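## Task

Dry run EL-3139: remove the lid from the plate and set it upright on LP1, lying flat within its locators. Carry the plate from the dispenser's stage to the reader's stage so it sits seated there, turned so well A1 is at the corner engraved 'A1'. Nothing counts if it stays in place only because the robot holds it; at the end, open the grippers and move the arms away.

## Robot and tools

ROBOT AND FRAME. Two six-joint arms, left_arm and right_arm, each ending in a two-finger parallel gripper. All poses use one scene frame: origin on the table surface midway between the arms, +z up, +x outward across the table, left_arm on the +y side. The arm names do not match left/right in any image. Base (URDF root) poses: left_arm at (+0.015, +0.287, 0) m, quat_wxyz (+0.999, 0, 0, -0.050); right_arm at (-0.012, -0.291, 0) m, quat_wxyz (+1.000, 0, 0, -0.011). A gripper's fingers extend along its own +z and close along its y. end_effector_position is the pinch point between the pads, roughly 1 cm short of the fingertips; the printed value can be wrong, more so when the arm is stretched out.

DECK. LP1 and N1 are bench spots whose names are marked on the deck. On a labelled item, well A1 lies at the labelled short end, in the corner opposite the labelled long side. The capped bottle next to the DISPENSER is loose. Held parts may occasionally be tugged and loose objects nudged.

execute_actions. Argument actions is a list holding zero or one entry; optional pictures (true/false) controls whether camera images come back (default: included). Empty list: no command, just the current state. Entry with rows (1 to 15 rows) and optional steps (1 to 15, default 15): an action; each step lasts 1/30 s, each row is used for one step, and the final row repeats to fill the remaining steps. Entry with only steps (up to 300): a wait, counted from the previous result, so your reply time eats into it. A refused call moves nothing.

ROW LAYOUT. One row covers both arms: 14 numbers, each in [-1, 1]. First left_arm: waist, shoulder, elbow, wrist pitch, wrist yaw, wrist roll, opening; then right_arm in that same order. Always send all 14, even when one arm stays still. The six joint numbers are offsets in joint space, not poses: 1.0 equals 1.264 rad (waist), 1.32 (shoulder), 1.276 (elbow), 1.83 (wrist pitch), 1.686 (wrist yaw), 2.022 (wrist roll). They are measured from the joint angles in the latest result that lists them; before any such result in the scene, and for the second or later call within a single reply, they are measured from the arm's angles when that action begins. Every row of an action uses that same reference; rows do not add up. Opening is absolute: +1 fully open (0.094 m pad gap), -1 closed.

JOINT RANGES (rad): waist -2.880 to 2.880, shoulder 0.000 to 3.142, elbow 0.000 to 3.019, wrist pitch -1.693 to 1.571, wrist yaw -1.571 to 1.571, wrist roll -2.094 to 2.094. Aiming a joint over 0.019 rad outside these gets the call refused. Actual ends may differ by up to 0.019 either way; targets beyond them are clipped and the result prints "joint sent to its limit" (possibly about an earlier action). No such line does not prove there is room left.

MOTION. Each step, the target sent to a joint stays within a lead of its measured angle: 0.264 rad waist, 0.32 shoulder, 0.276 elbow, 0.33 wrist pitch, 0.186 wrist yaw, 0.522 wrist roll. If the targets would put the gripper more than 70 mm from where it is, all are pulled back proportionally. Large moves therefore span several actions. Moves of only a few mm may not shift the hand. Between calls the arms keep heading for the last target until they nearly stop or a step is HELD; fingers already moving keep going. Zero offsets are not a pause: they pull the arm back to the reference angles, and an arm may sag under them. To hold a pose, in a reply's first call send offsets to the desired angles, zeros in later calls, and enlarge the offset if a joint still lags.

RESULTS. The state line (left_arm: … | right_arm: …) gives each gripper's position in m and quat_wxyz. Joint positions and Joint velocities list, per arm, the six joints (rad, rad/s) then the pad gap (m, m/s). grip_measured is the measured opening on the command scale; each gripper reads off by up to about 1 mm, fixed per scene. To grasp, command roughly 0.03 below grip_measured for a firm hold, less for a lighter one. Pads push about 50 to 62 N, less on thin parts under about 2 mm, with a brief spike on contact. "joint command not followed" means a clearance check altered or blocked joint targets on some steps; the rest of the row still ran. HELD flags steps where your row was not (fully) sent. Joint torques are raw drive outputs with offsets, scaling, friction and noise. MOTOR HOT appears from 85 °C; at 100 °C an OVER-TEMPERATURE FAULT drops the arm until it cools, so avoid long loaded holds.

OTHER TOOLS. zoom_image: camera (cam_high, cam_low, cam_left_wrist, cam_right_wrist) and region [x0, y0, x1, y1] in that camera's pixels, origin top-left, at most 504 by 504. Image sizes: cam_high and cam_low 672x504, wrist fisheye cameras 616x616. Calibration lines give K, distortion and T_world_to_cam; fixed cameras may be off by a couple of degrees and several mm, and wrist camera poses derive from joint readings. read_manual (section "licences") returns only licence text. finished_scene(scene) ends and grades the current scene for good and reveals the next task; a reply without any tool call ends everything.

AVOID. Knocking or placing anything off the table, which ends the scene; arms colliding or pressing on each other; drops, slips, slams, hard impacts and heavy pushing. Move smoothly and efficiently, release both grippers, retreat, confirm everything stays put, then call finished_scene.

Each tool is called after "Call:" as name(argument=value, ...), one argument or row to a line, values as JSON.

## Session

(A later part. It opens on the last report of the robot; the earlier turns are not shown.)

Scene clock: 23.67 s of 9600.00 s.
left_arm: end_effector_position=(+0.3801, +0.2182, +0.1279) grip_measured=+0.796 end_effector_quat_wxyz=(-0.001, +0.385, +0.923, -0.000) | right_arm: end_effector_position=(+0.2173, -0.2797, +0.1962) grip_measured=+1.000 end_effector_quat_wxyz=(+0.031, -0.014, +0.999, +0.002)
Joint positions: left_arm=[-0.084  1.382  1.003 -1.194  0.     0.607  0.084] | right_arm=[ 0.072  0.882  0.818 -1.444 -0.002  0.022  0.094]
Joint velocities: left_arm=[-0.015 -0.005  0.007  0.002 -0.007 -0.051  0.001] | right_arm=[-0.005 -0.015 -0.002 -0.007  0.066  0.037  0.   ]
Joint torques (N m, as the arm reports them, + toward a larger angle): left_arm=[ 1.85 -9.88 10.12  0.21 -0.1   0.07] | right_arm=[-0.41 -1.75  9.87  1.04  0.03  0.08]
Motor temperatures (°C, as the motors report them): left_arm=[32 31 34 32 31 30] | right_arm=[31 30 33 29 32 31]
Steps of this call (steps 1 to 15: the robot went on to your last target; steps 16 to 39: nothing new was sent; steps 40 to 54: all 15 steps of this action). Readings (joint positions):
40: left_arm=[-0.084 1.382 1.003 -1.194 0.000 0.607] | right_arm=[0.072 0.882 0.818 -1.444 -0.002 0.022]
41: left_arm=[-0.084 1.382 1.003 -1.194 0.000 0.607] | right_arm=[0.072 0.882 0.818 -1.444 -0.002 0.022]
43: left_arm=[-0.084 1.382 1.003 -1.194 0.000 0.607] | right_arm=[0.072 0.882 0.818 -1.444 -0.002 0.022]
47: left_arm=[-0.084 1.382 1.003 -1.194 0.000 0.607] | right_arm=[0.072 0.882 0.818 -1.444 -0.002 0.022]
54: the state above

Call:
execute_actions(
  actions=[
    {"rows":[[0,-0.01,0.03,-0.01,0,0,0.765,0,-0.1,-0.1,0,0,0,1],[0,-0.01,0.03,-0.01,0,0,0.765,0,-0.1,-0.1,0,0,0,1],[0,-0.01,0.03,-0.01,0,0,0.765,0,-0.1,-0.1,0,0,0,1],[0,-0.02,0.045,-0.025,0,0,0.765,0,-0.2,-0.2,0,0,0,1],[0,-0.02,0.045,-0.025,0,0,0.765,0,-0.2,-0.2,0,0,0,1],[0,-0.02,0.045,-0.025,0,0,0.765,0,-0.2,-0.2,0,0,0,1],[0,-0.03,0.06,-0.042,0,0,0.765,0,-0.33,-0.3,0,0,0,1],[0,-0.03,0.06,-0.042,0,0,0.765,0,-0.33,-0.3,0,0,0,1],[0,-0.03,0.06,-0.042,0,0,0.765,0,-0.33,-0.3,0,0,0,1],[0,-0.04,0.078,-0.059,0,0,0.765,-0.5,-0.33,-0.3,0,0,0,1]]},
  ],
  pictures=false,
)

Call:
execute_actions(
  actions=[
    {"steps":12},
  ],
)

Scene clock: 25.83 s of 9600.00 s.
left_arm: end_effector_position=(+0.3757, +0.2191, +0.1571) grip_measured=+0.788 end_effector_quat_wxyz=(-0.005, +0.385, +0.923, -0.001) | right_arm: end_effector_position=(+0.0926, -0.3342, +0.0997) grip_measured=+1.000 end_effector_quat_wxyz=(+0.055, +0.205, +0.977, -0.009)
Joint positions: left_arm=[-0.084  1.348  1.05  -1.283 -0.001  0.607  0.084] | right_arm=[-0.37   0.422  0.412 -1.449 -0.004  0.022  0.094]
Joint velocities: left_arm=[-0.015 -0.142  0.012 -0.071  0.066  0.007  0.   ] | right_arm=[-2.769  0.103 -0.012  0.007  0.007  0.037  0.   ]
Joint torques (N m, as the arm reports them, + toward a larger angle): left_arm=[  2.04 -10.79  13.4   -0.13  -0.08   0.04] | right_arm=[-0.31  3.99 11.83  1.32  0.13  0.1 ]
Motor temperatures (°C, as the motors report them): left_arm=[32 31 34 32 31 30] | right_arm=[31 30 33 29 32 31]
Steps of this call (steps 1 to 15: the robot went on to your last target; steps 16 to 50: nothing new was sent; steps 51 to 65: all 15 steps of this action). Readings (joint positions):
51: left_arm=[-0.084 1.382 1.003 -1.194 0.000 0.607] | right_arm=[0.072 0.875 0.806 -1.441 -0.002 0.022]
52: left_arm=[-0.084 1.382 1.003 -1.195 0.000 0.607] | right_arm=[0.072 0.853 0.779 -1.435 -0.002 0.022]
54: left_arm=[-0.084 1.382 1.003 -1.200 0.000 0.607] | right_arm=[0.072 0.785 0.701 -1.434 -0.002 0.022]
58: left_arm=[-0.084 1.380 1.017 -1.224 -0.001 0.607] | right_arm=[0.072 0.566 0.510 -1.439 -0.002 0.022]
65: the state above

Scene clock: 26.23 s of 9600.00 s.
left_arm: end_effector_position=(+0.3749, +0.2193, +0.1595) grip_measured=+0.788 end_effector_quat_wxyz=(-0.003, +0.385, +0.923, -0.000) | right_arm: end_effector_position=(+0.0812, -0.3547, +0.0987) grip_measured=+1.000 end_effector_quat_wxyz=(+0.049, +0.303, +0.952, -0.014)
Joint positions: left_arm=[-0.084  1.342  1.051 -1.286 -0.001  0.607  0.084] | right_arm=[-0.573  0.433  0.412 -1.449 -0.001  0.022  0.094]
Joint velocities: left_arm=[-0.015 -0.015 -0.012  0.012  0.022  0.022 -0.001] | right_arm=[-0.005 -0.005  0.007  0.007  0.022  0.037  0.   ]
Joint torques (N m, as the arm reports them, + toward a larger angle): left_arm=[  1.03 -10.67  13.47  -0.49  -0.04   0.06] | right_arm=[ 0.87  3.49 11.79  1.3  -0.01  0.08]
Motor temperatures (°C, as the motors report them): left_arm=[32 31 34 32 31 30] | right_arm=[31 30 33 29 32 31]
Steps of this call (steps 1 to 12: the robot went on to your last target). Readings (joint positions):
1: left_arm=[-0.084 1.344 1.051 -1.285 -0.001 0.607] | right_arm=[-0.458 0.426 0.412 -1.449 -0.003 0.022]
2: left_arm=[-0.084 1.342 1.051 -1.285 -0.001 0.607] | right_arm=[-0.526 0.429 0.412 -1.449 -0.002 0.022]
4: left_arm=[-0.084 1.342 1.051 -1.286 -0.001 0.607] | right_arm=[-0.582 0.432 0.412 -1.449 -0.001 0.022]
8: left_arm=[-0.084 1.342 1.051 -1.286 -0.001 0.607] | right_arm=[-0.576 0.433 0.412 -1.449 -0.001 0.022]
12: the state above
camera_calibration (this result's frames):
cam_left_wrist: T_world_to_cam=[[-0.712438, -0.70172, -0.00450369, 0.423382], [-0.564872, 0.569668, 0.596991, -0.000849657], [-0.416355, 0.427863, -0.802235, 0.318897], [0, 0, 0, 1]] pos_world=[0.433928, 0.161135, 0.258245]
cam_right_wrist: T_world_to_cam=[[-0.574161, -0.818531, -0.018581, -0.24183], [-0.711157, 0.48734, 0.50671, 0.185448], [-0.405703, 0.304147, -0.861916, 0.353086], [0, 0, 0, 1]] pos_world=[0.136281, -0.395712, 0.205868]

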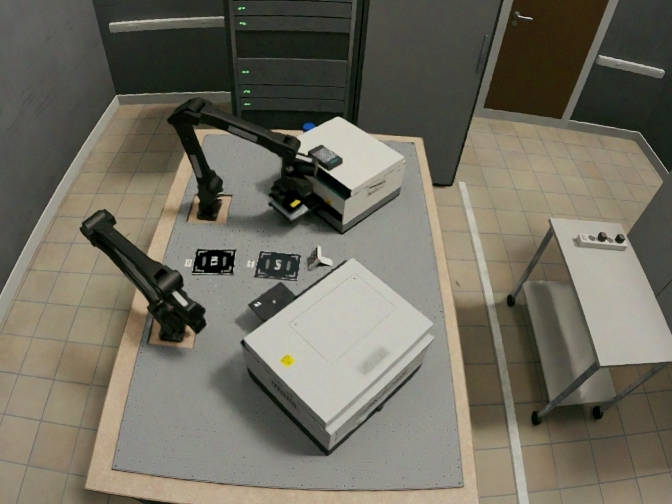

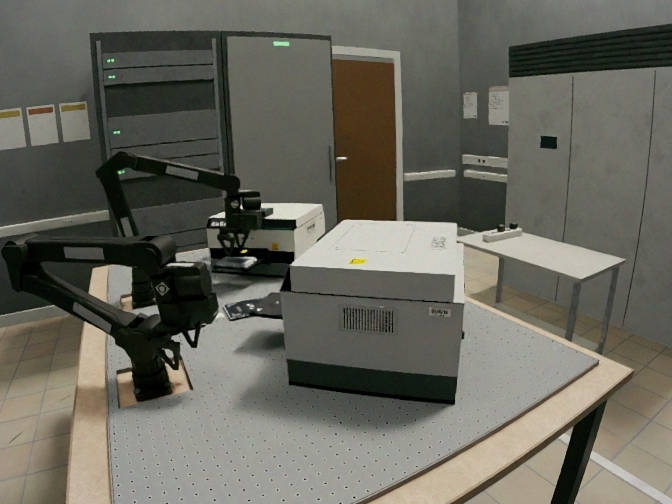

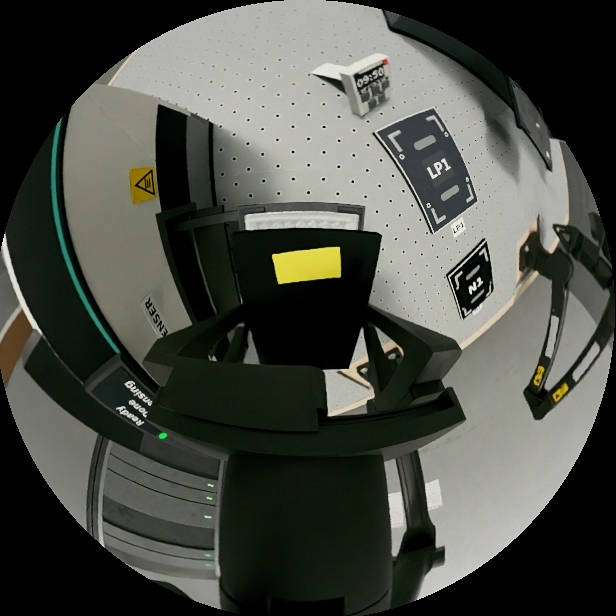

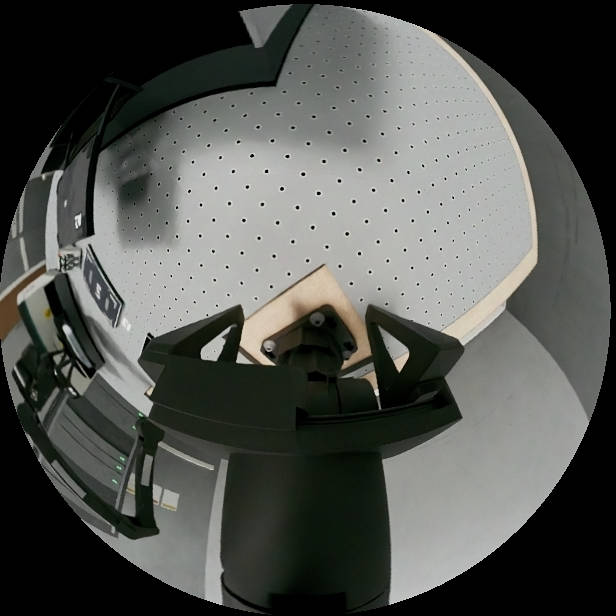

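Call:
execute_actions(
  actions=[
    {"rows":[[-0.05,0,0.03,0,0,0,0.76,0,0,0,0,0,0,1],[-0.1,0,0.03,0,0,0,0.76,0,0,0,0,0,0,1],[-0.15,0,0.03,0,0,0,0.76,0,0,0,0,0,0,1],[-0.2,0,0.03,0,0,0,0.76,0,0,0,0,0,0,1],[-0.25,0,0.03,0,0,0,0.76,0,0,0,0,0,0,1],[-0.3,0,0.03,0,0,0,0.76,0,0,0,0,0,0,1],[-0.35,0,0.03,0,0,-0.1,0.76,0,0,0,0,0,0,1],[-0.4,0.03,0.05,0.01,0,-0.2,0.76,0,0,0,0,0,0,1],[-0.455,0.06,0.07,0.02,0,-0.3,0.76,0,0,0,0,0,0,1],[-0.455,0.09,0.09,0.03,0,-0.4,0.76,0,0,0,0,0,0,1],[-0.455,0.12,0.11,0.04,0,-0.5,0.76,0,0,0,0,0,0,1],[-0.455,0.15,0.125,0.055,0,-0.605,0.76,0,0,0,0,0,0,1],[-0.455,0.18,0.14,0.07,0,-0.605,0.76,0,0,0,0,0,0,1],[-0.455,0.2,0.15,0.08,0,-0.605,0.76,0,0,0,0,0,0,1],[-0.455,0.22,0.16,0.082,0,-0.605,0.76,0,0,0,0,0,0,1]]},
  ],
  pictures=false,
)

Call:
execute_actions(
  actions=[
    {"steps":25},
  ],
)

Scene clock: 29.63 s of 9600.00 s.
left_arm: end_effector_position=(+0.3243, -0.0193, +0.1356) grip_measured=+0.788 end_effector_quat_wxyz=(+0.011, +0.379, +0.925, -0.006) | right_arm: end_effector_position=(+0.0812, -0.3547, +0.0987) grip_measured=+1.000 end_effector_quat_wxyz=(+0.049, +0.303, +0.952, -0.014)
Joint positions: left_arm=[-0.678  1.519  1.169 -1.195  0.002  0.     0.084] | right_arm=[-0.573  0.433  0.412 -1.449 -0.001  0.022  0.094]
Joint velocities: left_arm=[-0.269  1.333  0.857  0.676 -0.007 -2.791 -0.   ] | right_arm=[-0.005 -0.005  0.002 -0.002 -0.022 -0.007  0.   ]
Joint torques (N m, as the arm reports them, + toward a larger angle): left_arm=[ 4.22 -9.81 12.03  0.69 -0.28 -0.06] | right_arm=[-0.37  2.58  9.97  1.13  0.03  0.08]
Motor temperatures (°C, as the motors report them): left_arm=[32 31 35 32 31 30] | right_arm=[31 30 33 29 32 31]
Steps of this call (steps 1 to 30: the robot went on to your last target; steps 31 to 87: nothing new was sent; steps 88 to 102: all 15 steps of this action). Readings (joint positions):
88: left_arm=[-0.087 1.342 1.051 -1.286 -0.001 0.607] | right_arm=[-0.573 0.433 0.412 -1.449 -0.001 0.022]
89: left_arm=[-0.098 1.342 1.051 -1.286 -0.003 0.607] | right_arm=[-0.573 0.433 0.412 -1.449 -0.001 0.022]
91: left_arm=[-0.160 1.342 1.051 -1.286 -0.006 0.607] | right_arm=[-0.573 0.433 0.412 -1.449 -0.001 0.022]
95: left_arm=[-0.384 1.343 1.051 -1.286 -0.004 0.546] | right_arm=[-0.573 0.433 0.412 -1.449 -0.001 0.022]
102: the state above

Scene clock: 30.47 s of 9600.00 s.
left_arm: end_effector_position=(+0.3495, -0.0390, +0.0957) grip_measured=+0.788 end_effector_quat_wxyz=(-0.003, +0.083, +0.997, +0.001) | right_arm: end_effector_position=(+0.0812, -0.3547, +0.0987) grip_measured=+1.000 end_effector_quat_wxyz=(+0.049, +0.303, +0.952, -0.014)
Joint positions: left_arm=[-0.67   1.656  1.223 -1.143  0.001 -0.603  0.084] | right_arm=[-0.573  0.433  0.412 -1.449 -0.001  0.022  0.094]
Joint velocities: left_arm=[ 0.005 -0.005  0.012 -0.002 -0.007 -0.081  0.001] | right_arm=[-0.005 -0.005  0.002  0.002 -0.007 -0.051  0.   ]
Joint torques (N m, as the arm reports them, + toward a larger angle): left_arm=[  2.   -16.58  11.5    0.6   -0.28  -0.04] | right_arm=[-0.4   2.6   9.96  1.14  0.03  0.08]
Motor temperatures (°C, as the motors report them): left_arm=[32 31 35 32 31 30] | right_arm=[31 30 33 29 32 31]
Steps of this call (steps 1 to 25: the robot went on to your last target). Readings (joint positions):
1: left_arm=[-0.683 1.562 1.196 -1.174 0.002 -0.096] | right_arm=[-0.573 0.433 0.412 -1.449 -0.001 0.022]
2: left_arm=[-0.683 1.599 1.215 -1.158 0.002 -0.192] | right_arm=[-0.573 0.433 0.412 -1.449 -0.001 0.022]
4: left_arm=[-0.678 1.643 1.223 -1.143 0.002 -0.342] | right_arm=[-0.573 0.433 0.412 -1.449 -0.001 0.022]
8: left_arm=[-0.671 1.658 1.223 -1.143 0.001 -0.499] | right_arm=[-0.573 0.433 0.412 -1.449 -0.001 0.022]
25: the state above
camera_calibration (this result's frames):
cam_left_wrist: T_world_to_cam=[[-0.167707, -0.985787, -0.00992286, 0.0227837], [-0.79186, 0.128706, 0.596986, 0.232133], [-0.587224, 0.107976, -0.80219, 0.414875], [0, 0, 0, 1]] pos_world=[0.431262, -0.0522134, 0.194454]
cam_right_wrist: T_world_to_cam=[[-0.574161, -0.818531, -0.018581, -0.24183], [-0.711157, 0.48734, 0.50671, 0.185448], [-0.405703, 0.304147, -0.861916, 0.353086], [0, 0, 0, 1]] pos_world=[0.136281, -0.395712, 0.205868]

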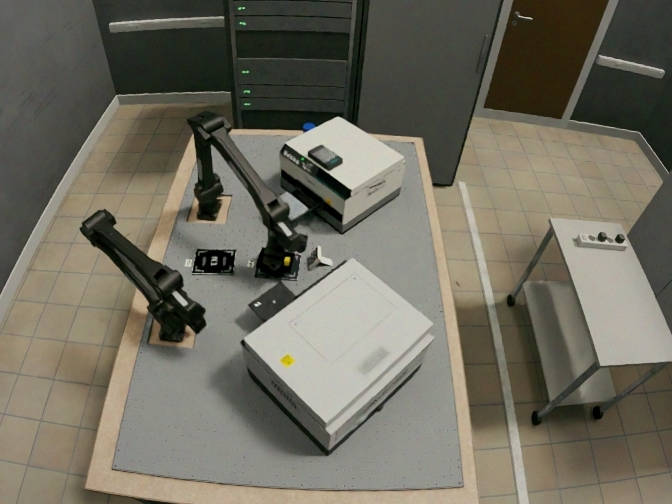

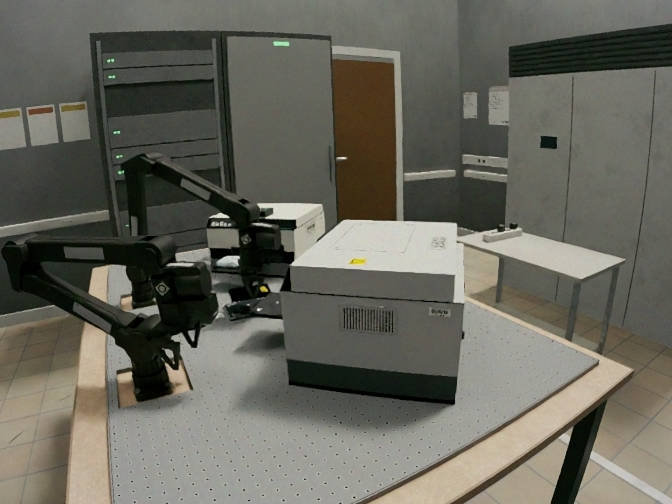

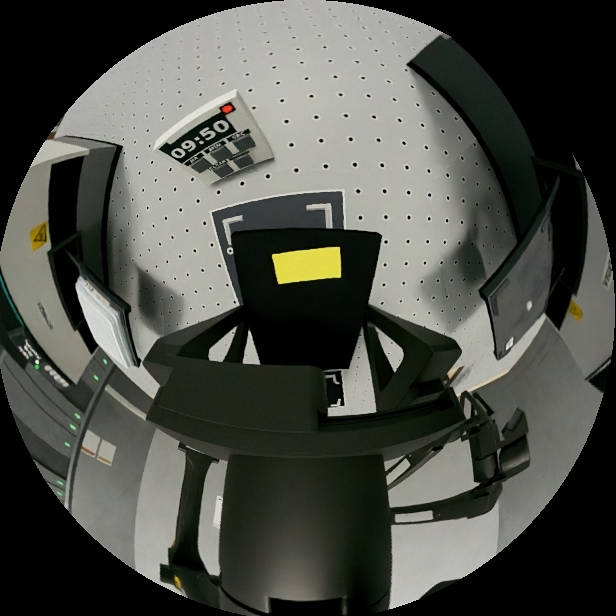

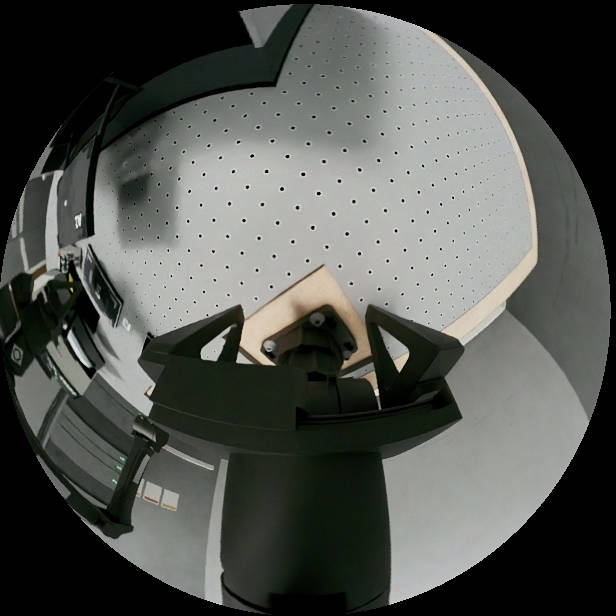

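Call:
execute_actions(
  actions=[
    {"rows":[[0.02,0,-0.01,0.01,0,-0.01,0.76,0,0,0,0,0,0,1],[0.03,0,-0.02,0.02,0,-0.02,0.76,0,0,0,0,0,0,1],[0.046,0,-0.03,0.03,0,-0.02,0.76,0,0,0,0,0,0,1],[0.046,0.01,-0.04,0.04,0,-0.02,0.76,0,0,0,0,0,0,1],[0.046,0.01,-0.05,0.05,0,-0.02,0.76,0,0,0,0,0,0,1],[0.046,0.02,-0.06,0.06,0,-0.02,0.76,0,0,0,0,0,0,1],[0.046,0.02,-0.07,0.07,0,-0.02,0.76,0,0,0,0,0,0,1],[0.046,0.027,-0.081,0.08,0,-0.022,0.76,0,0,0,0,0,0,1]]},
  ],
)

Call:
zoom_image(
  camera="cam_left_wrist",
  region=[180, 160, 440, 340],
)

Scene clock: 33.20 s of 9600.00 s.
left_arm: end_effector_position=(+0.3556, -0.0099, +0.0488) grip_measured=+0.788 end_effector_quat_wxyz=(-0.004, +0.039, +0.999, +0.003) | right_arm: end_effector_position=(+0.0812, -0.3547, +0.0987) grip_measured=+1.000 end_effector_quat_wxyz=(+0.049, +0.303, +0.952, -0.014)
Joint positions: left_arm=[-0.615  1.683  1.118 -1.016  0.001 -0.636  0.084] | right_arm=[-0.573  0.433  0.412 -1.449 -0.001  0.022  0.094]
Joint velocities: left_arm=[-0.015  0.005  0.012  0.037  0.037 -0.022 -0.001] | right_arm=[-0.005 -0.015  0.007 -0.022  0.007 -0.007  0.   ]
Joint torques (N m, as the arm reports them, + toward a larger angle): left_arm=[  0.97 -13.06   8.15   0.82  -0.24  -0.05] | right_arm=[-0.41  2.56  9.97  1.13  0.03  0.08]
Motor temperatures (°C, as the motors report them): left_arm=[32 31 35 32 31 30] | right_arm=[31 30 33 29 32 31]
Steps of this call (steps 1 to 30: the robot went on to your last target; steps 31 to 67: nothing new was sent; steps 68 to 82: all 15 steps of this action). Readings (joint positions):
68: left_arm=[-0.670 1.656 1.222 -1.143 0.001 -0.607] | right_arm=[-0.573 0.433 0.412 -1.449 -0.001 0.022]
69: left_arm=[-0.668 1.656 1.219 -1.138 0.001 -0.611] | right_arm=[-0.573 0.433 0.412 -1.449 -0.001 0.022]
71: left_arm=[-0.657 1.656 1.204 -1.114 0.001 -0.619] | right_arm=[-0.573 0.433 0.412 -1.449 -0.001 0.022]
75: left_arm=[-0.623 1.659 1.150 -1.048 0.001 -0.629] | right_arm=[-0.573 0.433 0.412 -1.449 -0.001 0.022]
82: the state above
camera_calibration (this result's frames):
cam_left_wrist: T_world_to_cam=[[-0.0799552, -0.996719, -0.0125935, 0.0208509], [-0.798297, 0.056462, 0.599611, 0.262677], [-0.596933, 0.0579954, -0.800192, 0.38057], [0, 0, 0, 1]] pos_world=[0.438537, -0.0161201, 0.147287]
cam_right_wrist: T_world_to_cam=[[-0.574161, -0.818531, -0.018581, -0.24183], [-0.711157, 0.48734, 0.50671, 0.185448], [-0.405703, 0.304147, -0.861916, 0.353086], [0, 0, 0, 1]] pos_world=[0.136281, -0.395712, 0.205868]

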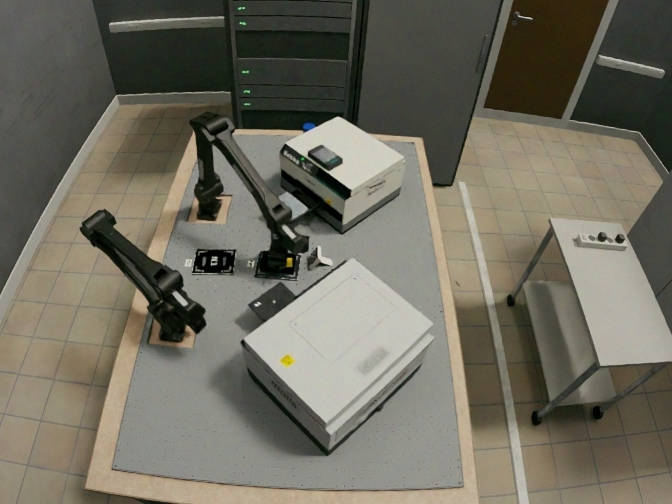

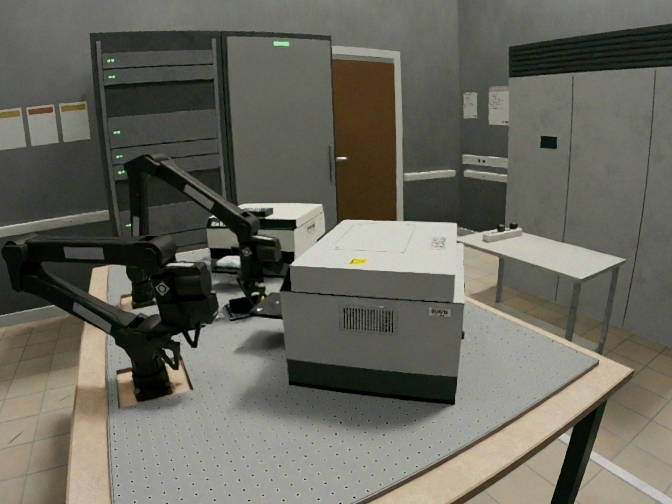

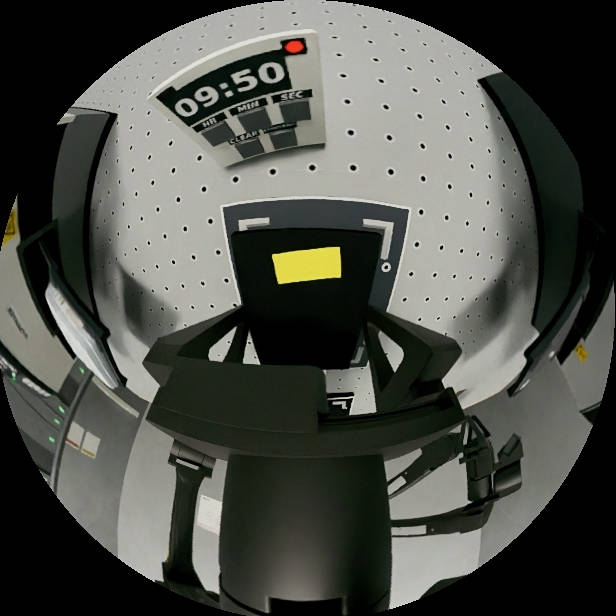

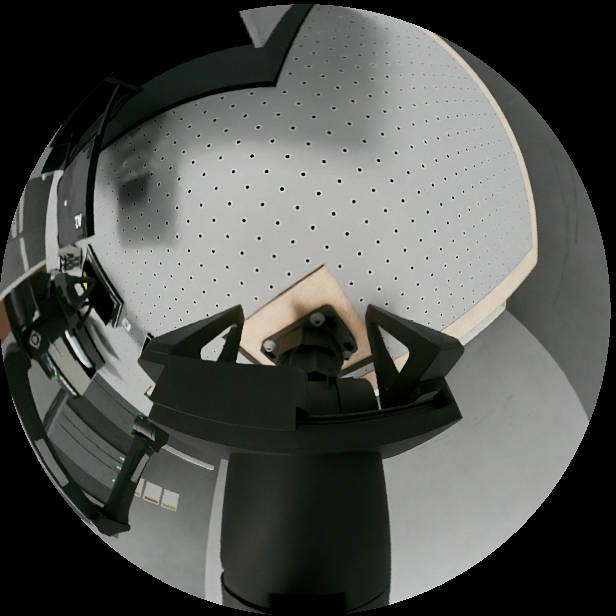

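Region (180, 160, 440, 340) of cam_left_wrist's 616x616 image, scaled by 1.938, with more detail than that image has; it fills the top 349 rows of this view, and the rest is white.

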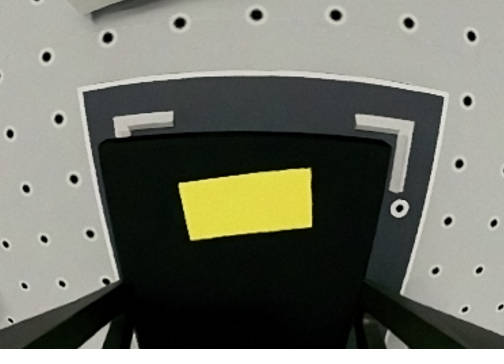

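Call:
execute_actions(
  actions=[
    {"rows":[[-0.017,0,0,0,0,0,0.76,0,0,0,0,0,0,1],[-0.017,0,0,0,0,0,0.76,0,0,0,0,0,0,1],[-0.017,0.01,-0.006,0.012,0,0,0.76,0,0,0,0,0,0,1],[-0.017,0.01,-0.006,0.012,0,0,0.76,0,0,0,0,0,0,1],[-0.017,0.018,-0.012,0.025,0,0,0.76,0,0,0,0,0,0,1],[-0.017,0.018,-0.012,0.025,0,0,0.76,0,0,0,0,0,0,1],[-0.017,0.026,-0.018,0.038,0,0,0.76,0,0,0,0,0,0,1]]},
  ],
)

Call:
zoom_image(
  camera="cam_left_wrist",
  region=[180, 160, 440, 340],
)

Scene clock: 35.50 s of 9600.00 s.
left_arm: end_effector_position=(+0.3566, -0.0161, +0.0427) grip_measured=+0.788 end_effector_quat_wxyz=(+0.005, +0.042, +0.999, -0.006) | right_arm: end_effector_position=(+0.0812, -0.3547, +0.0987) grip_measured=+1.000 end_effector_quat_wxyz=(+0.049, +0.303, +0.952, -0.014)
Joint positions: left_arm=[-0.623  1.688  1.106 -0.972  0.003 -0.638  0.084] | right_arm=[-0.573  0.433  0.412 -1.449 -0.001  0.022  0.094]
Joint velocities: left_arm=[ 0.005  0.005 -0.002  0.007  0.051  0.007  0.   ] | right_arm=[-0.015 -0.005  0.012 -0.002 -0.007 -0.007  0.   ]
Joint torques (N m, as the arm reports them, + toward a larger angle): left_arm=[  0.96 -10.67   7.01   1.36  -0.35   0.03] | right_arm=[-0.4   2.57  9.96  1.13  0.03  0.08]
Motor temperatures (°C, as the motors report them): left_arm=[32 31 35 32 31 30] | right_arm=[31 30 33 29 32 31]
Steps of this call (steps 1 to 15: the robot went on to your last target; steps 16 to 54: nothing new was sent; steps 55 to 69: all 15 steps of this action). Readings (joint positions):
55: left_arm=[-0.615 1.683 1.118 -1.013 0.001 -0.638] | right_arm=[-0.573 0.433 0.412 -1.449 -0.001 0.022]
56: left_arm=[-0.615 1.683 1.118 -1.013 0.001 -0.638] | right_arm=[-0.573 0.433 0.412 -1.449 -0.001 0.022]
58: left_arm=[-0.618 1.683 1.118 -1.012 0.001 -0.638] | right_arm=[-0.573 0.433 0.412 -1.449 -0.001 0.022]
62: left_arm=[-0.623 1.686 1.107 -0.979 0.001 -0.638] | right_arm=[-0.573 0.433 0.412 -1.449 -0.001 0.022]
69: the state above
camera_calibration (this result's frames):
cam_left_wrist: T_world_to_cam=[[-0.08597, -0.996286, 0.00479966, 0.0161225], [-0.809042, 0.0726224, 0.583247, 0.272253], [-0.581429, 0.0462586, -0.812281, 0.371502], [0, 0, 0, 1]] pos_world=[0.437652, -0.0208942, 0.142896]
cam_right_wrist: T_world_to_cam=[[-0.574161, -0.818531, -0.018581, -0.24183], [-0.711157, 0.48734, 0.50671, 0.185448], [-0.405703, 0.304147, -0.861916, 0.353086], [0, 0, 0, 1]] pos_world=[0.136281, -0.395712, 0.205868]

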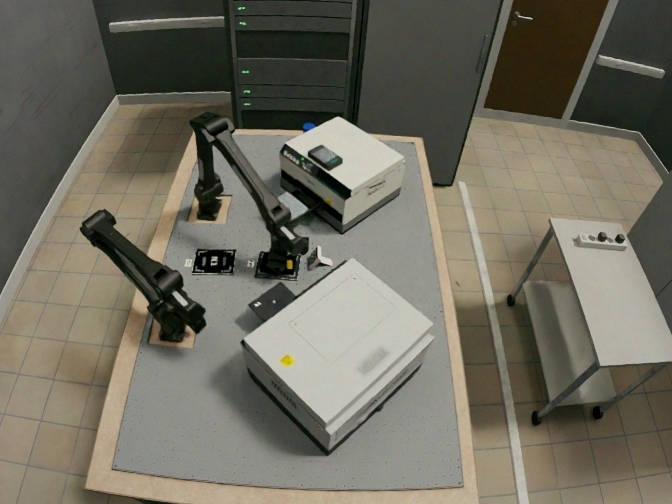

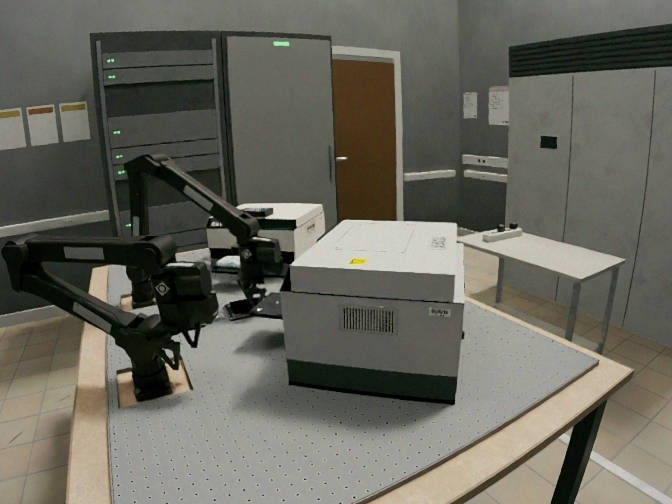

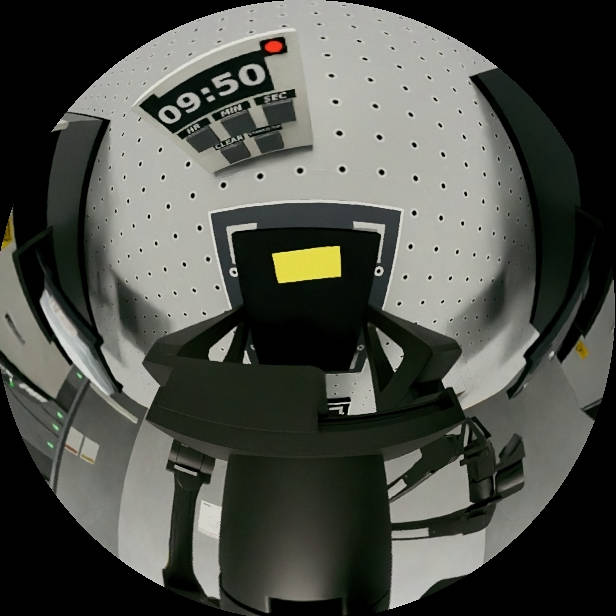

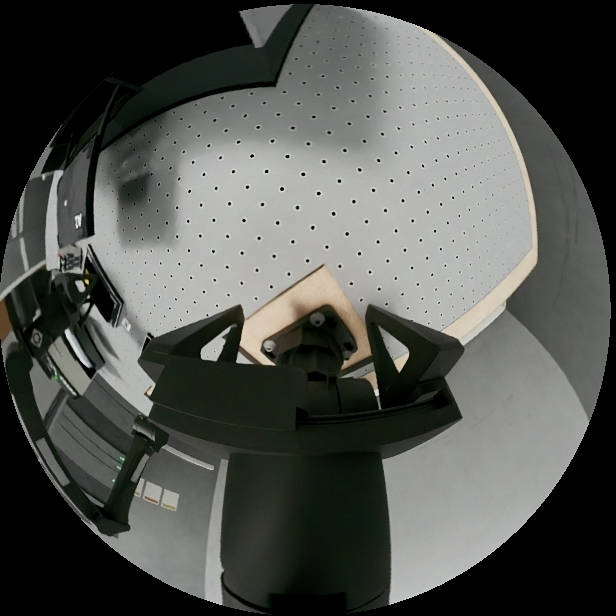

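Region (180, 160, 440, 340) of cam_left_wrist's 616x616 image, scaled by 1.938, with more detail than that image has; it fills the top 349 rows of this view, and the rest is white.

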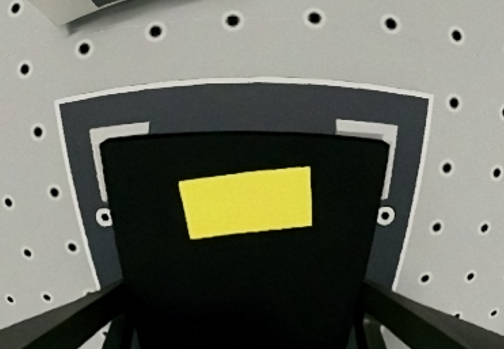

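Call:
execute_actions(
  actions=[
    {"rows":[[-0.016,0.02,-0.008,0.005,0,0,0.76,0,0,0,0,0,0,1],[-0.016,0.025,-0.01,0.01,0,0,0.76,0,0,0,0,0,0,1],[-0.016,0.03,-0.013,0.015,0,0,0.76,0,0,0,0,0,0,1],[-0.016,0.035,-0.016,0.018,0,0,0.76,0,0,0,0,0,0,1],[-0.016,0.038,-0.016,0.02,0,0.008,0.76,0,0,0,0,0,0,1]]},
  ],
)

Call:
zoom_image(
  camera="cam_left_wrist",
  region=[180, 160, 440, 340],
)

Scene clock: 37.00 s of 9600.00 s.
left_arm: end_effector_position=(+0.3565, -0.0161, +0.0424) grip_measured=+0.788 end_effector_quat_wxyz=(+0.006, +0.043, +0.999, -0.007) | right_arm: end_effector_position=(+0.0812, -0.3547, +0.0987) grip_measured=+1.000 end_effector_quat_wxyz=(+0.049, +0.303, +0.952, -0.014)
Joint positions: left_arm=[-0.623  1.688  1.104 -0.97   0.004 -0.638  0.084] | right_arm=[-0.573  0.433  0.412 -1.449 -0.001  0.022  0.094]
Joint velocities: left_arm=[-0.005 -0.015 -0.007  0.002  0.066 -0.022  0.   ] | right_arm=[-0.005 -0.005 -0.007 -0.002  0.007  0.007  0.   ]
Joint torques (N m, as the arm reports them, + toward a larger angle): left_arm=[ 0.33 -9.47  6.35  1.6  -0.22  0.23] | right_arm=[-0.38  2.58  9.96  1.13  0.03  0.08]
Motor temperatures (°C, as the motors report them): left_arm=[32 31 35 32 31 30] | right_arm=[31 30 33 29 32 31]
Steps of this call (steps 1 to 15: the robot went on to your last target; steps 16 to 30: nothing new was sent; steps 31 to 45: all 15 steps of this action). Readings (joint positions):
31: left_arm=[-0.623 1.688 1.106 -0.972 0.003 -0.638] | right_arm=[-0.573 0.433 0.412 -1.449 -0.001 0.022]
32: left_arm=[-0.623 1.688 1.106 -0.972 0.003 -0.638] | right_arm=[-0.573 0.433 0.412 -1.449 -0.001 0.022]
34: left_arm=[-0.623 1.688 1.105 -0.971 0.003 -0.638] | right_arm=[-0.573 0.433 0.412 -1.449 -0.001 0.022]
38: left_arm=[-0.623 1.688 1.104 -0.970 0.004 -0.638] | right_arm=[-0.573 0.433 0.412 -1.449 -0.001 0.022]
45: the state above
camera_calibration (this result's frames):
cam_left_wrist: T_world_to_cam=[[-0.0863581, -0.996249, 0.00555545, 0.01621], [-0.809203, 0.073395, 0.582926, 0.272481], [-0.581147, 0.0458449, -0.812506, 0.371063], [0, 0, 0, 1]] pos_world=[0.437535, -0.0208609, 0.142564]
cam_right_wrist: T_world_to_cam=[[-0.574161, -0.818531, -0.018581, -0.24183], [-0.711157, 0.48734, 0.50671, 0.185448], [-0.405703, 0.304147, -0.861916, 0.353086], [0, 0, 0, 1]] pos_world=[0.136281, -0.395712, 0.205868]

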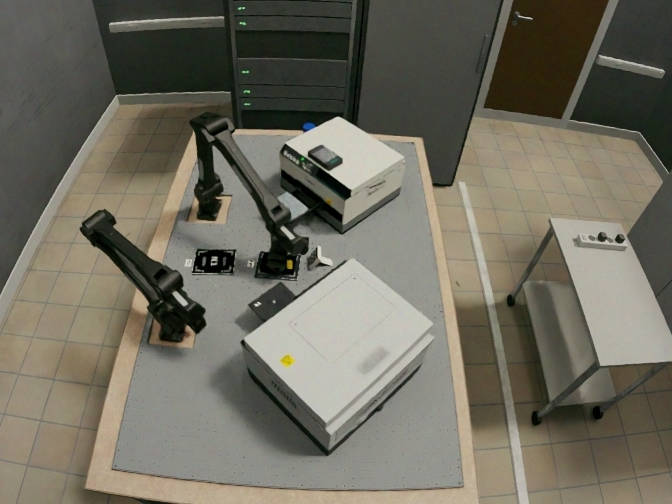

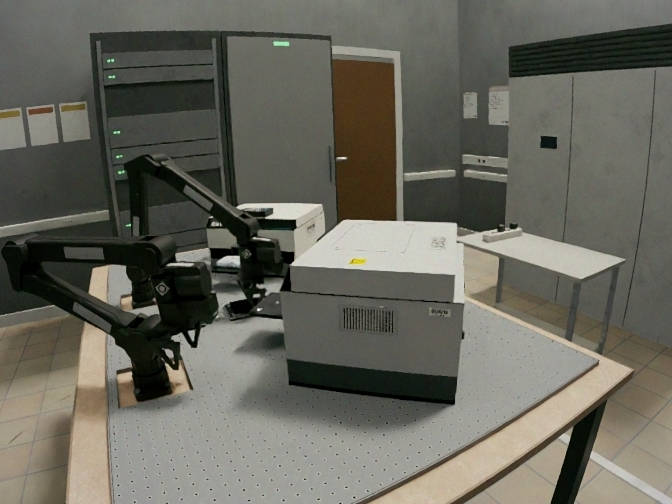

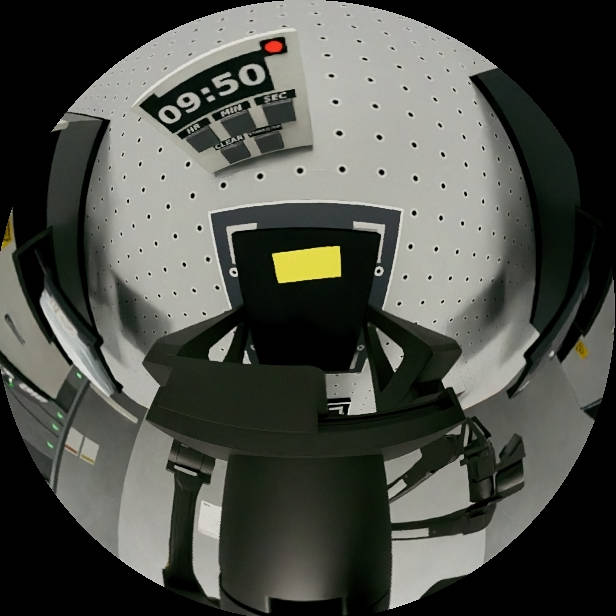

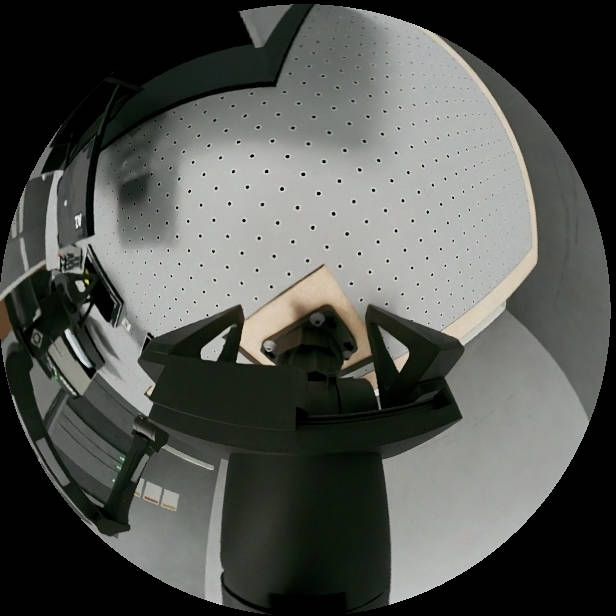

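Region (180, 160, 440, 340) of cam_left_wrist's 616x616 image, scaled by 1.938, with more detail than that image has; it fills the top 349 rows of this view, and the rest is white.

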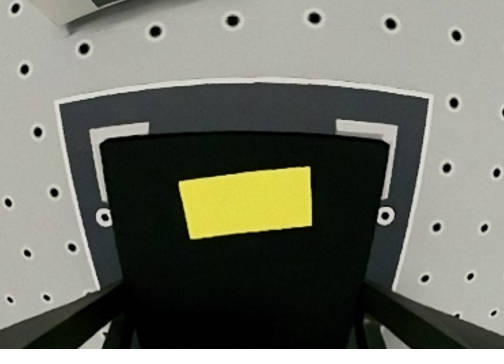

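Call:
execute_actions(
  actions=[
    {"rows":[[0,0,0,0,0,0,0.78,0,0,0,0,0,0,1],[0,0,0,0,0,0,0.8,0,0,0,0,0,0,1],[0,0,0,0,0,0,0.85,0,0,0,0,0,0,1],[0,0,0,0,0,0,1,0,0,0,0,0,0,1],[0,0,0,0,0,0,1,0,0,0,0,0,0,1],[0,0,0,0,0,0,1,0,0,0,0,0,0,1],[0,0,0,0,0,0,1,0,0,0,0,0,0,1],[0,-0.03,0.03,-0.02,0,0,1,0,0,0,0,0,0,1],[0,-0.04,0.05,-0.04,0,0,1,0,0,0,0,0,0,1],[0,-0.05,0.08,-0.06,0,0,1,0,0,0,0,0,0,1],[0,-0.06,0.1,-0.09,0,0,1,0,0,0,0,0,0,1]]},
  ],
  pictures=false,
)

Call:
execute_actions(
  actions=[
    {"steps":10},
  ],
)

Call:
zoom_image(
  camera="cam_left_wrist",
  region=[180, 160, 440, 400],
)

Call:
zoom_image(
  camera="cam_high",
  region=[240, 180, 340, 330],
)

Call:
zoom_image(
  camera="cam_left_wrist",
  region=[30, 240, 190, 420],
)

Scene clock: 39.57 s of 9600.00 s.
left_arm: end_effector_position=(+0.3567, -0.0167, +0.0843) grip_measured=+1.000 end_effector_quat_wxyz=(-0.004, +0.042, +0.999, +0.000) | right_arm: end_effector_position=(+0.0812, -0.3547, +0.0987) grip_measured=+1.000 end_effector_quat_wxyz=(+0.049, +0.303, +0.952, -0.014)
Joint positions: left_arm=[-0.623  1.646  1.177 -1.108  0.005 -0.639  0.094] | right_arm=[-0.573  0.433  0.412 -1.449 -0.001  0.022  0.094]
Joint velocities: left_arm=[ 0.005 -0.327  0.256 -0.183 -0.007 -0.051  0.   ] | right_arm=[-0.024  0.005 -0.017 -0.017 -0.007 -0.007  0.   ]
Joint torques (N m, as the arm reports them, + toward a larger angle): left_arm=[  1.71 -15.37  11.87  -0.37  -0.3    0.05] | right_arm=[-0.37  2.58  9.97  1.14  0.03  0.08]
Motor temperatures (°C, as the motors report them): left_arm=[32 31 34 32 31 30] | right_arm=[31 30 33 29 32 31]
Steps of this call (steps 1 to 15: the robot went on to your last target; steps 16 to 62: nothing new was sent; steps 63 to 77: all 15 steps of this action). Readings (joint positions):
63: left_arm=[-0.623 1.687 1.104 -0.970 0.004 -0.638] | right_arm=[-0.573 0.433 0.412 -1.449 -0.001 0.022]
64: left_arm=[-0.623 1.686 1.104 -0.970 0.004 -0.638] | right_arm=[-0.573 0.433 0.412 -1.449 -0.001 0.022]
66: left_arm=[-0.623 1.686 1.104 -0.970 0.004 -0.638] | right_arm=[-0.573 0.433 0.412 -1.449 -0.001 0.022]
70: left_arm=[-0.623 1.686 1.104 -0.973 0.004 -0.638] | right_arm=[-0.573 0.433 0.412 -1.449 -0.001 0.022]
77: the state above

Scene clock: 39.90 s of 9600.00 s.
left_arm: end_effector_position=(+0.3608, -0.0203, +0.1056) grip_measured=+1.000 end_effector_quat_wxyz=(+0.011, +0.042, +0.999, -0.013) | right_arm: end_effector_position=(+0.0812, -0.3547, +0.0987) grip_measured=+1.000 end_effector_quat_wxyz=(+0.049, +0.303, +0.952, -0.014)
Joint positions: left_arm=[-0.623  1.612  1.194 -1.12   0.005 -0.639  0.094] | right_arm=[-0.573  0.433  0.412 -1.449 -0.001  0.022  0.094]
Joint velocities: left_arm=[-0.015 -0.005  0.007  0.002 -0.022  0.095  0.   ] | right_arm=[ 0.005 -0.005 -0.007  0.007 -0.022  0.022  0.   ]
Joint torques (N m, as the arm reports them, + toward a larger angle): left_arm=[  0.81 -13.51  11.88  -0.28  -0.31   0.03] | right_arm=[-0.39  2.62  9.97  1.13  0.03  0.08]
Motor temperatures (°C, as the motors report them): left_arm=[32 31 34 32 31 30] | right_arm=[31 30 33 29 32 31]
Steps of this call (steps 1 to 10: the robot went on to your last target). Readings (joint positions):
1: left_arm=[-0.623 1.636 1.184 -1.112 0.005 -0.639] | right_arm=[-0.573 0.433 0.412 -1.449 -0.001 0.022]
2: left_arm=[-0.623 1.627 1.189 -1.114 0.005 -0.639] | right_arm=[-0.573 0.433 0.412 -1.449 -0.001 0.022]
4: left_arm=[-0.623 1.614 1.194 -1.116 0.005 -0.639] | right_arm=[-0.573 0.433 0.412 -1.449 -0.001 0.022]
8: left_arm=[-0.623 1.612 1.194 -1.120 0.005 -0.639] | right_arm=[-0.573 0.433 0.412 -1.449 -0.001 0.022]
10: the state above
camera_calibration (this result's frames):
cam_left_wrist: T_world_to_cam=[[-0.0853855, -0.996209, 0.0166355, 0.0105091], [-0.815491, 0.0794693, 0.573288, 0.24281], [-0.572436, 0.0353844, -0.819185, 0.422467], [0, 0, 0, 1]] pos_world=[0.440742, -0.0237754, 0.206704]
cam_right_wrist: T_world_to_cam=[[-0.574161, -0.818531, -0.018581, -0.24183], [-0.711157, 0.48734, 0.50671, 0.185448], [-0.405703, 0.304147, -0.861916, 0.353086], [0, 0, 0, 1]] pos_world=[0.136281, -0.395712, 0.205868]

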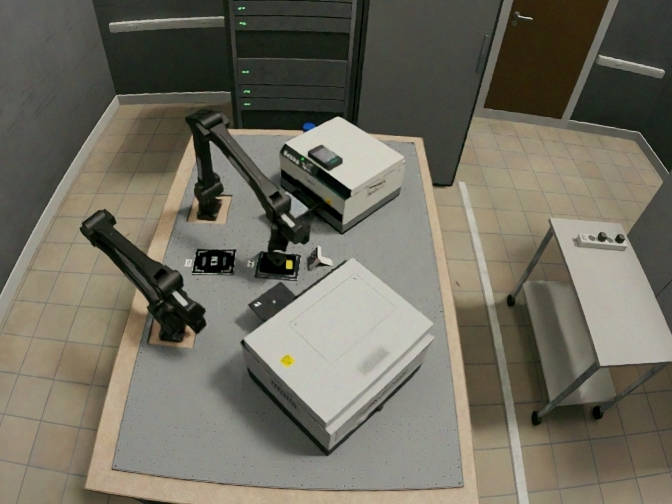

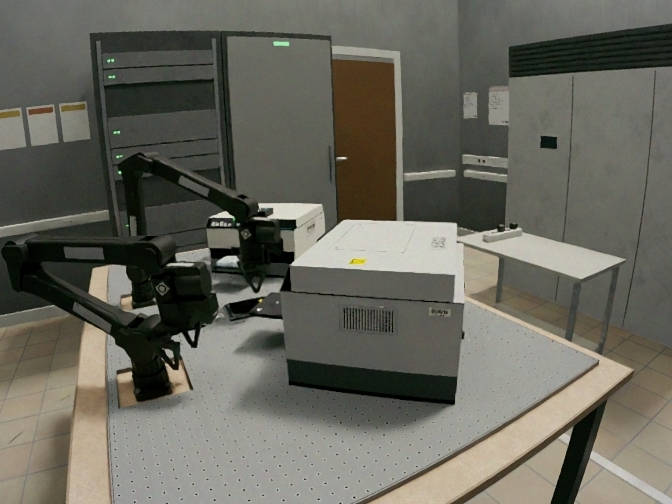

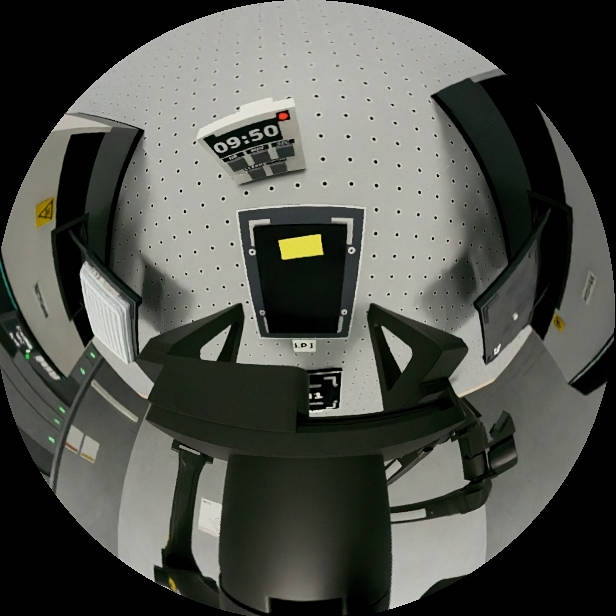

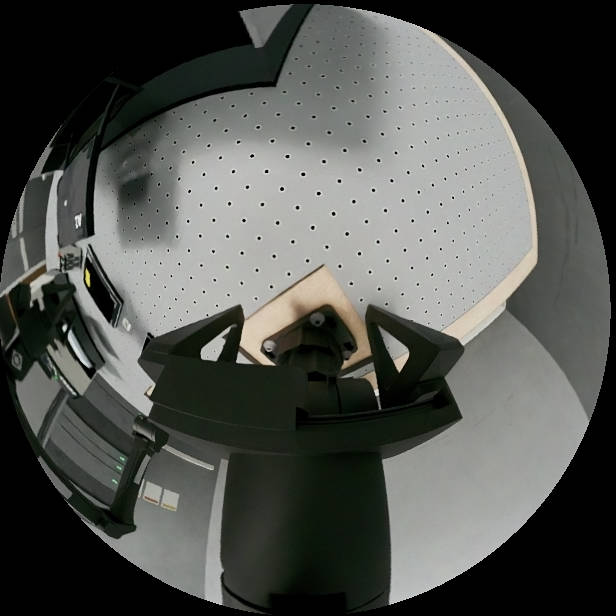

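Region (180, 160, 440, 400) of cam_left_wrist's 616x616 image, scaled by 1.938, with more detail than that image has; it fills the top 465 rows of this view, and the rest is white.

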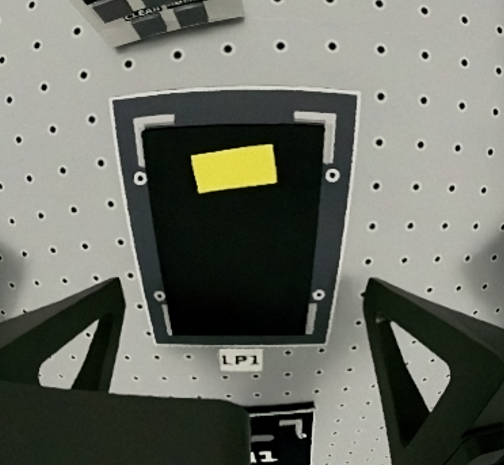

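Region (240, 180, 340, 330) of cam_high's 672x504 image, scaled by 3.360, with more detail than that image has.

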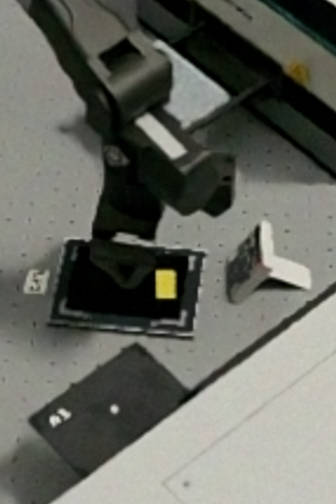

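Region (30, 240, 190, 420) of cam_left_wrist's 616x616 image, scaled by 2.800, with more detail than that image has.

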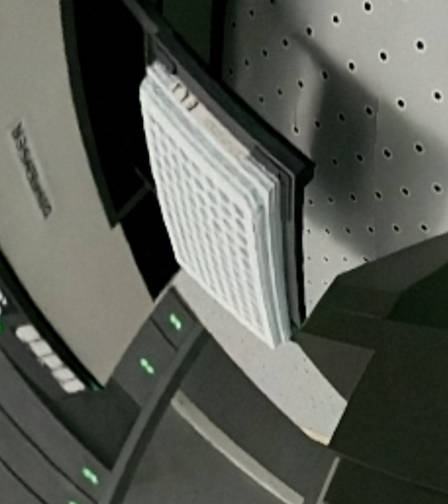

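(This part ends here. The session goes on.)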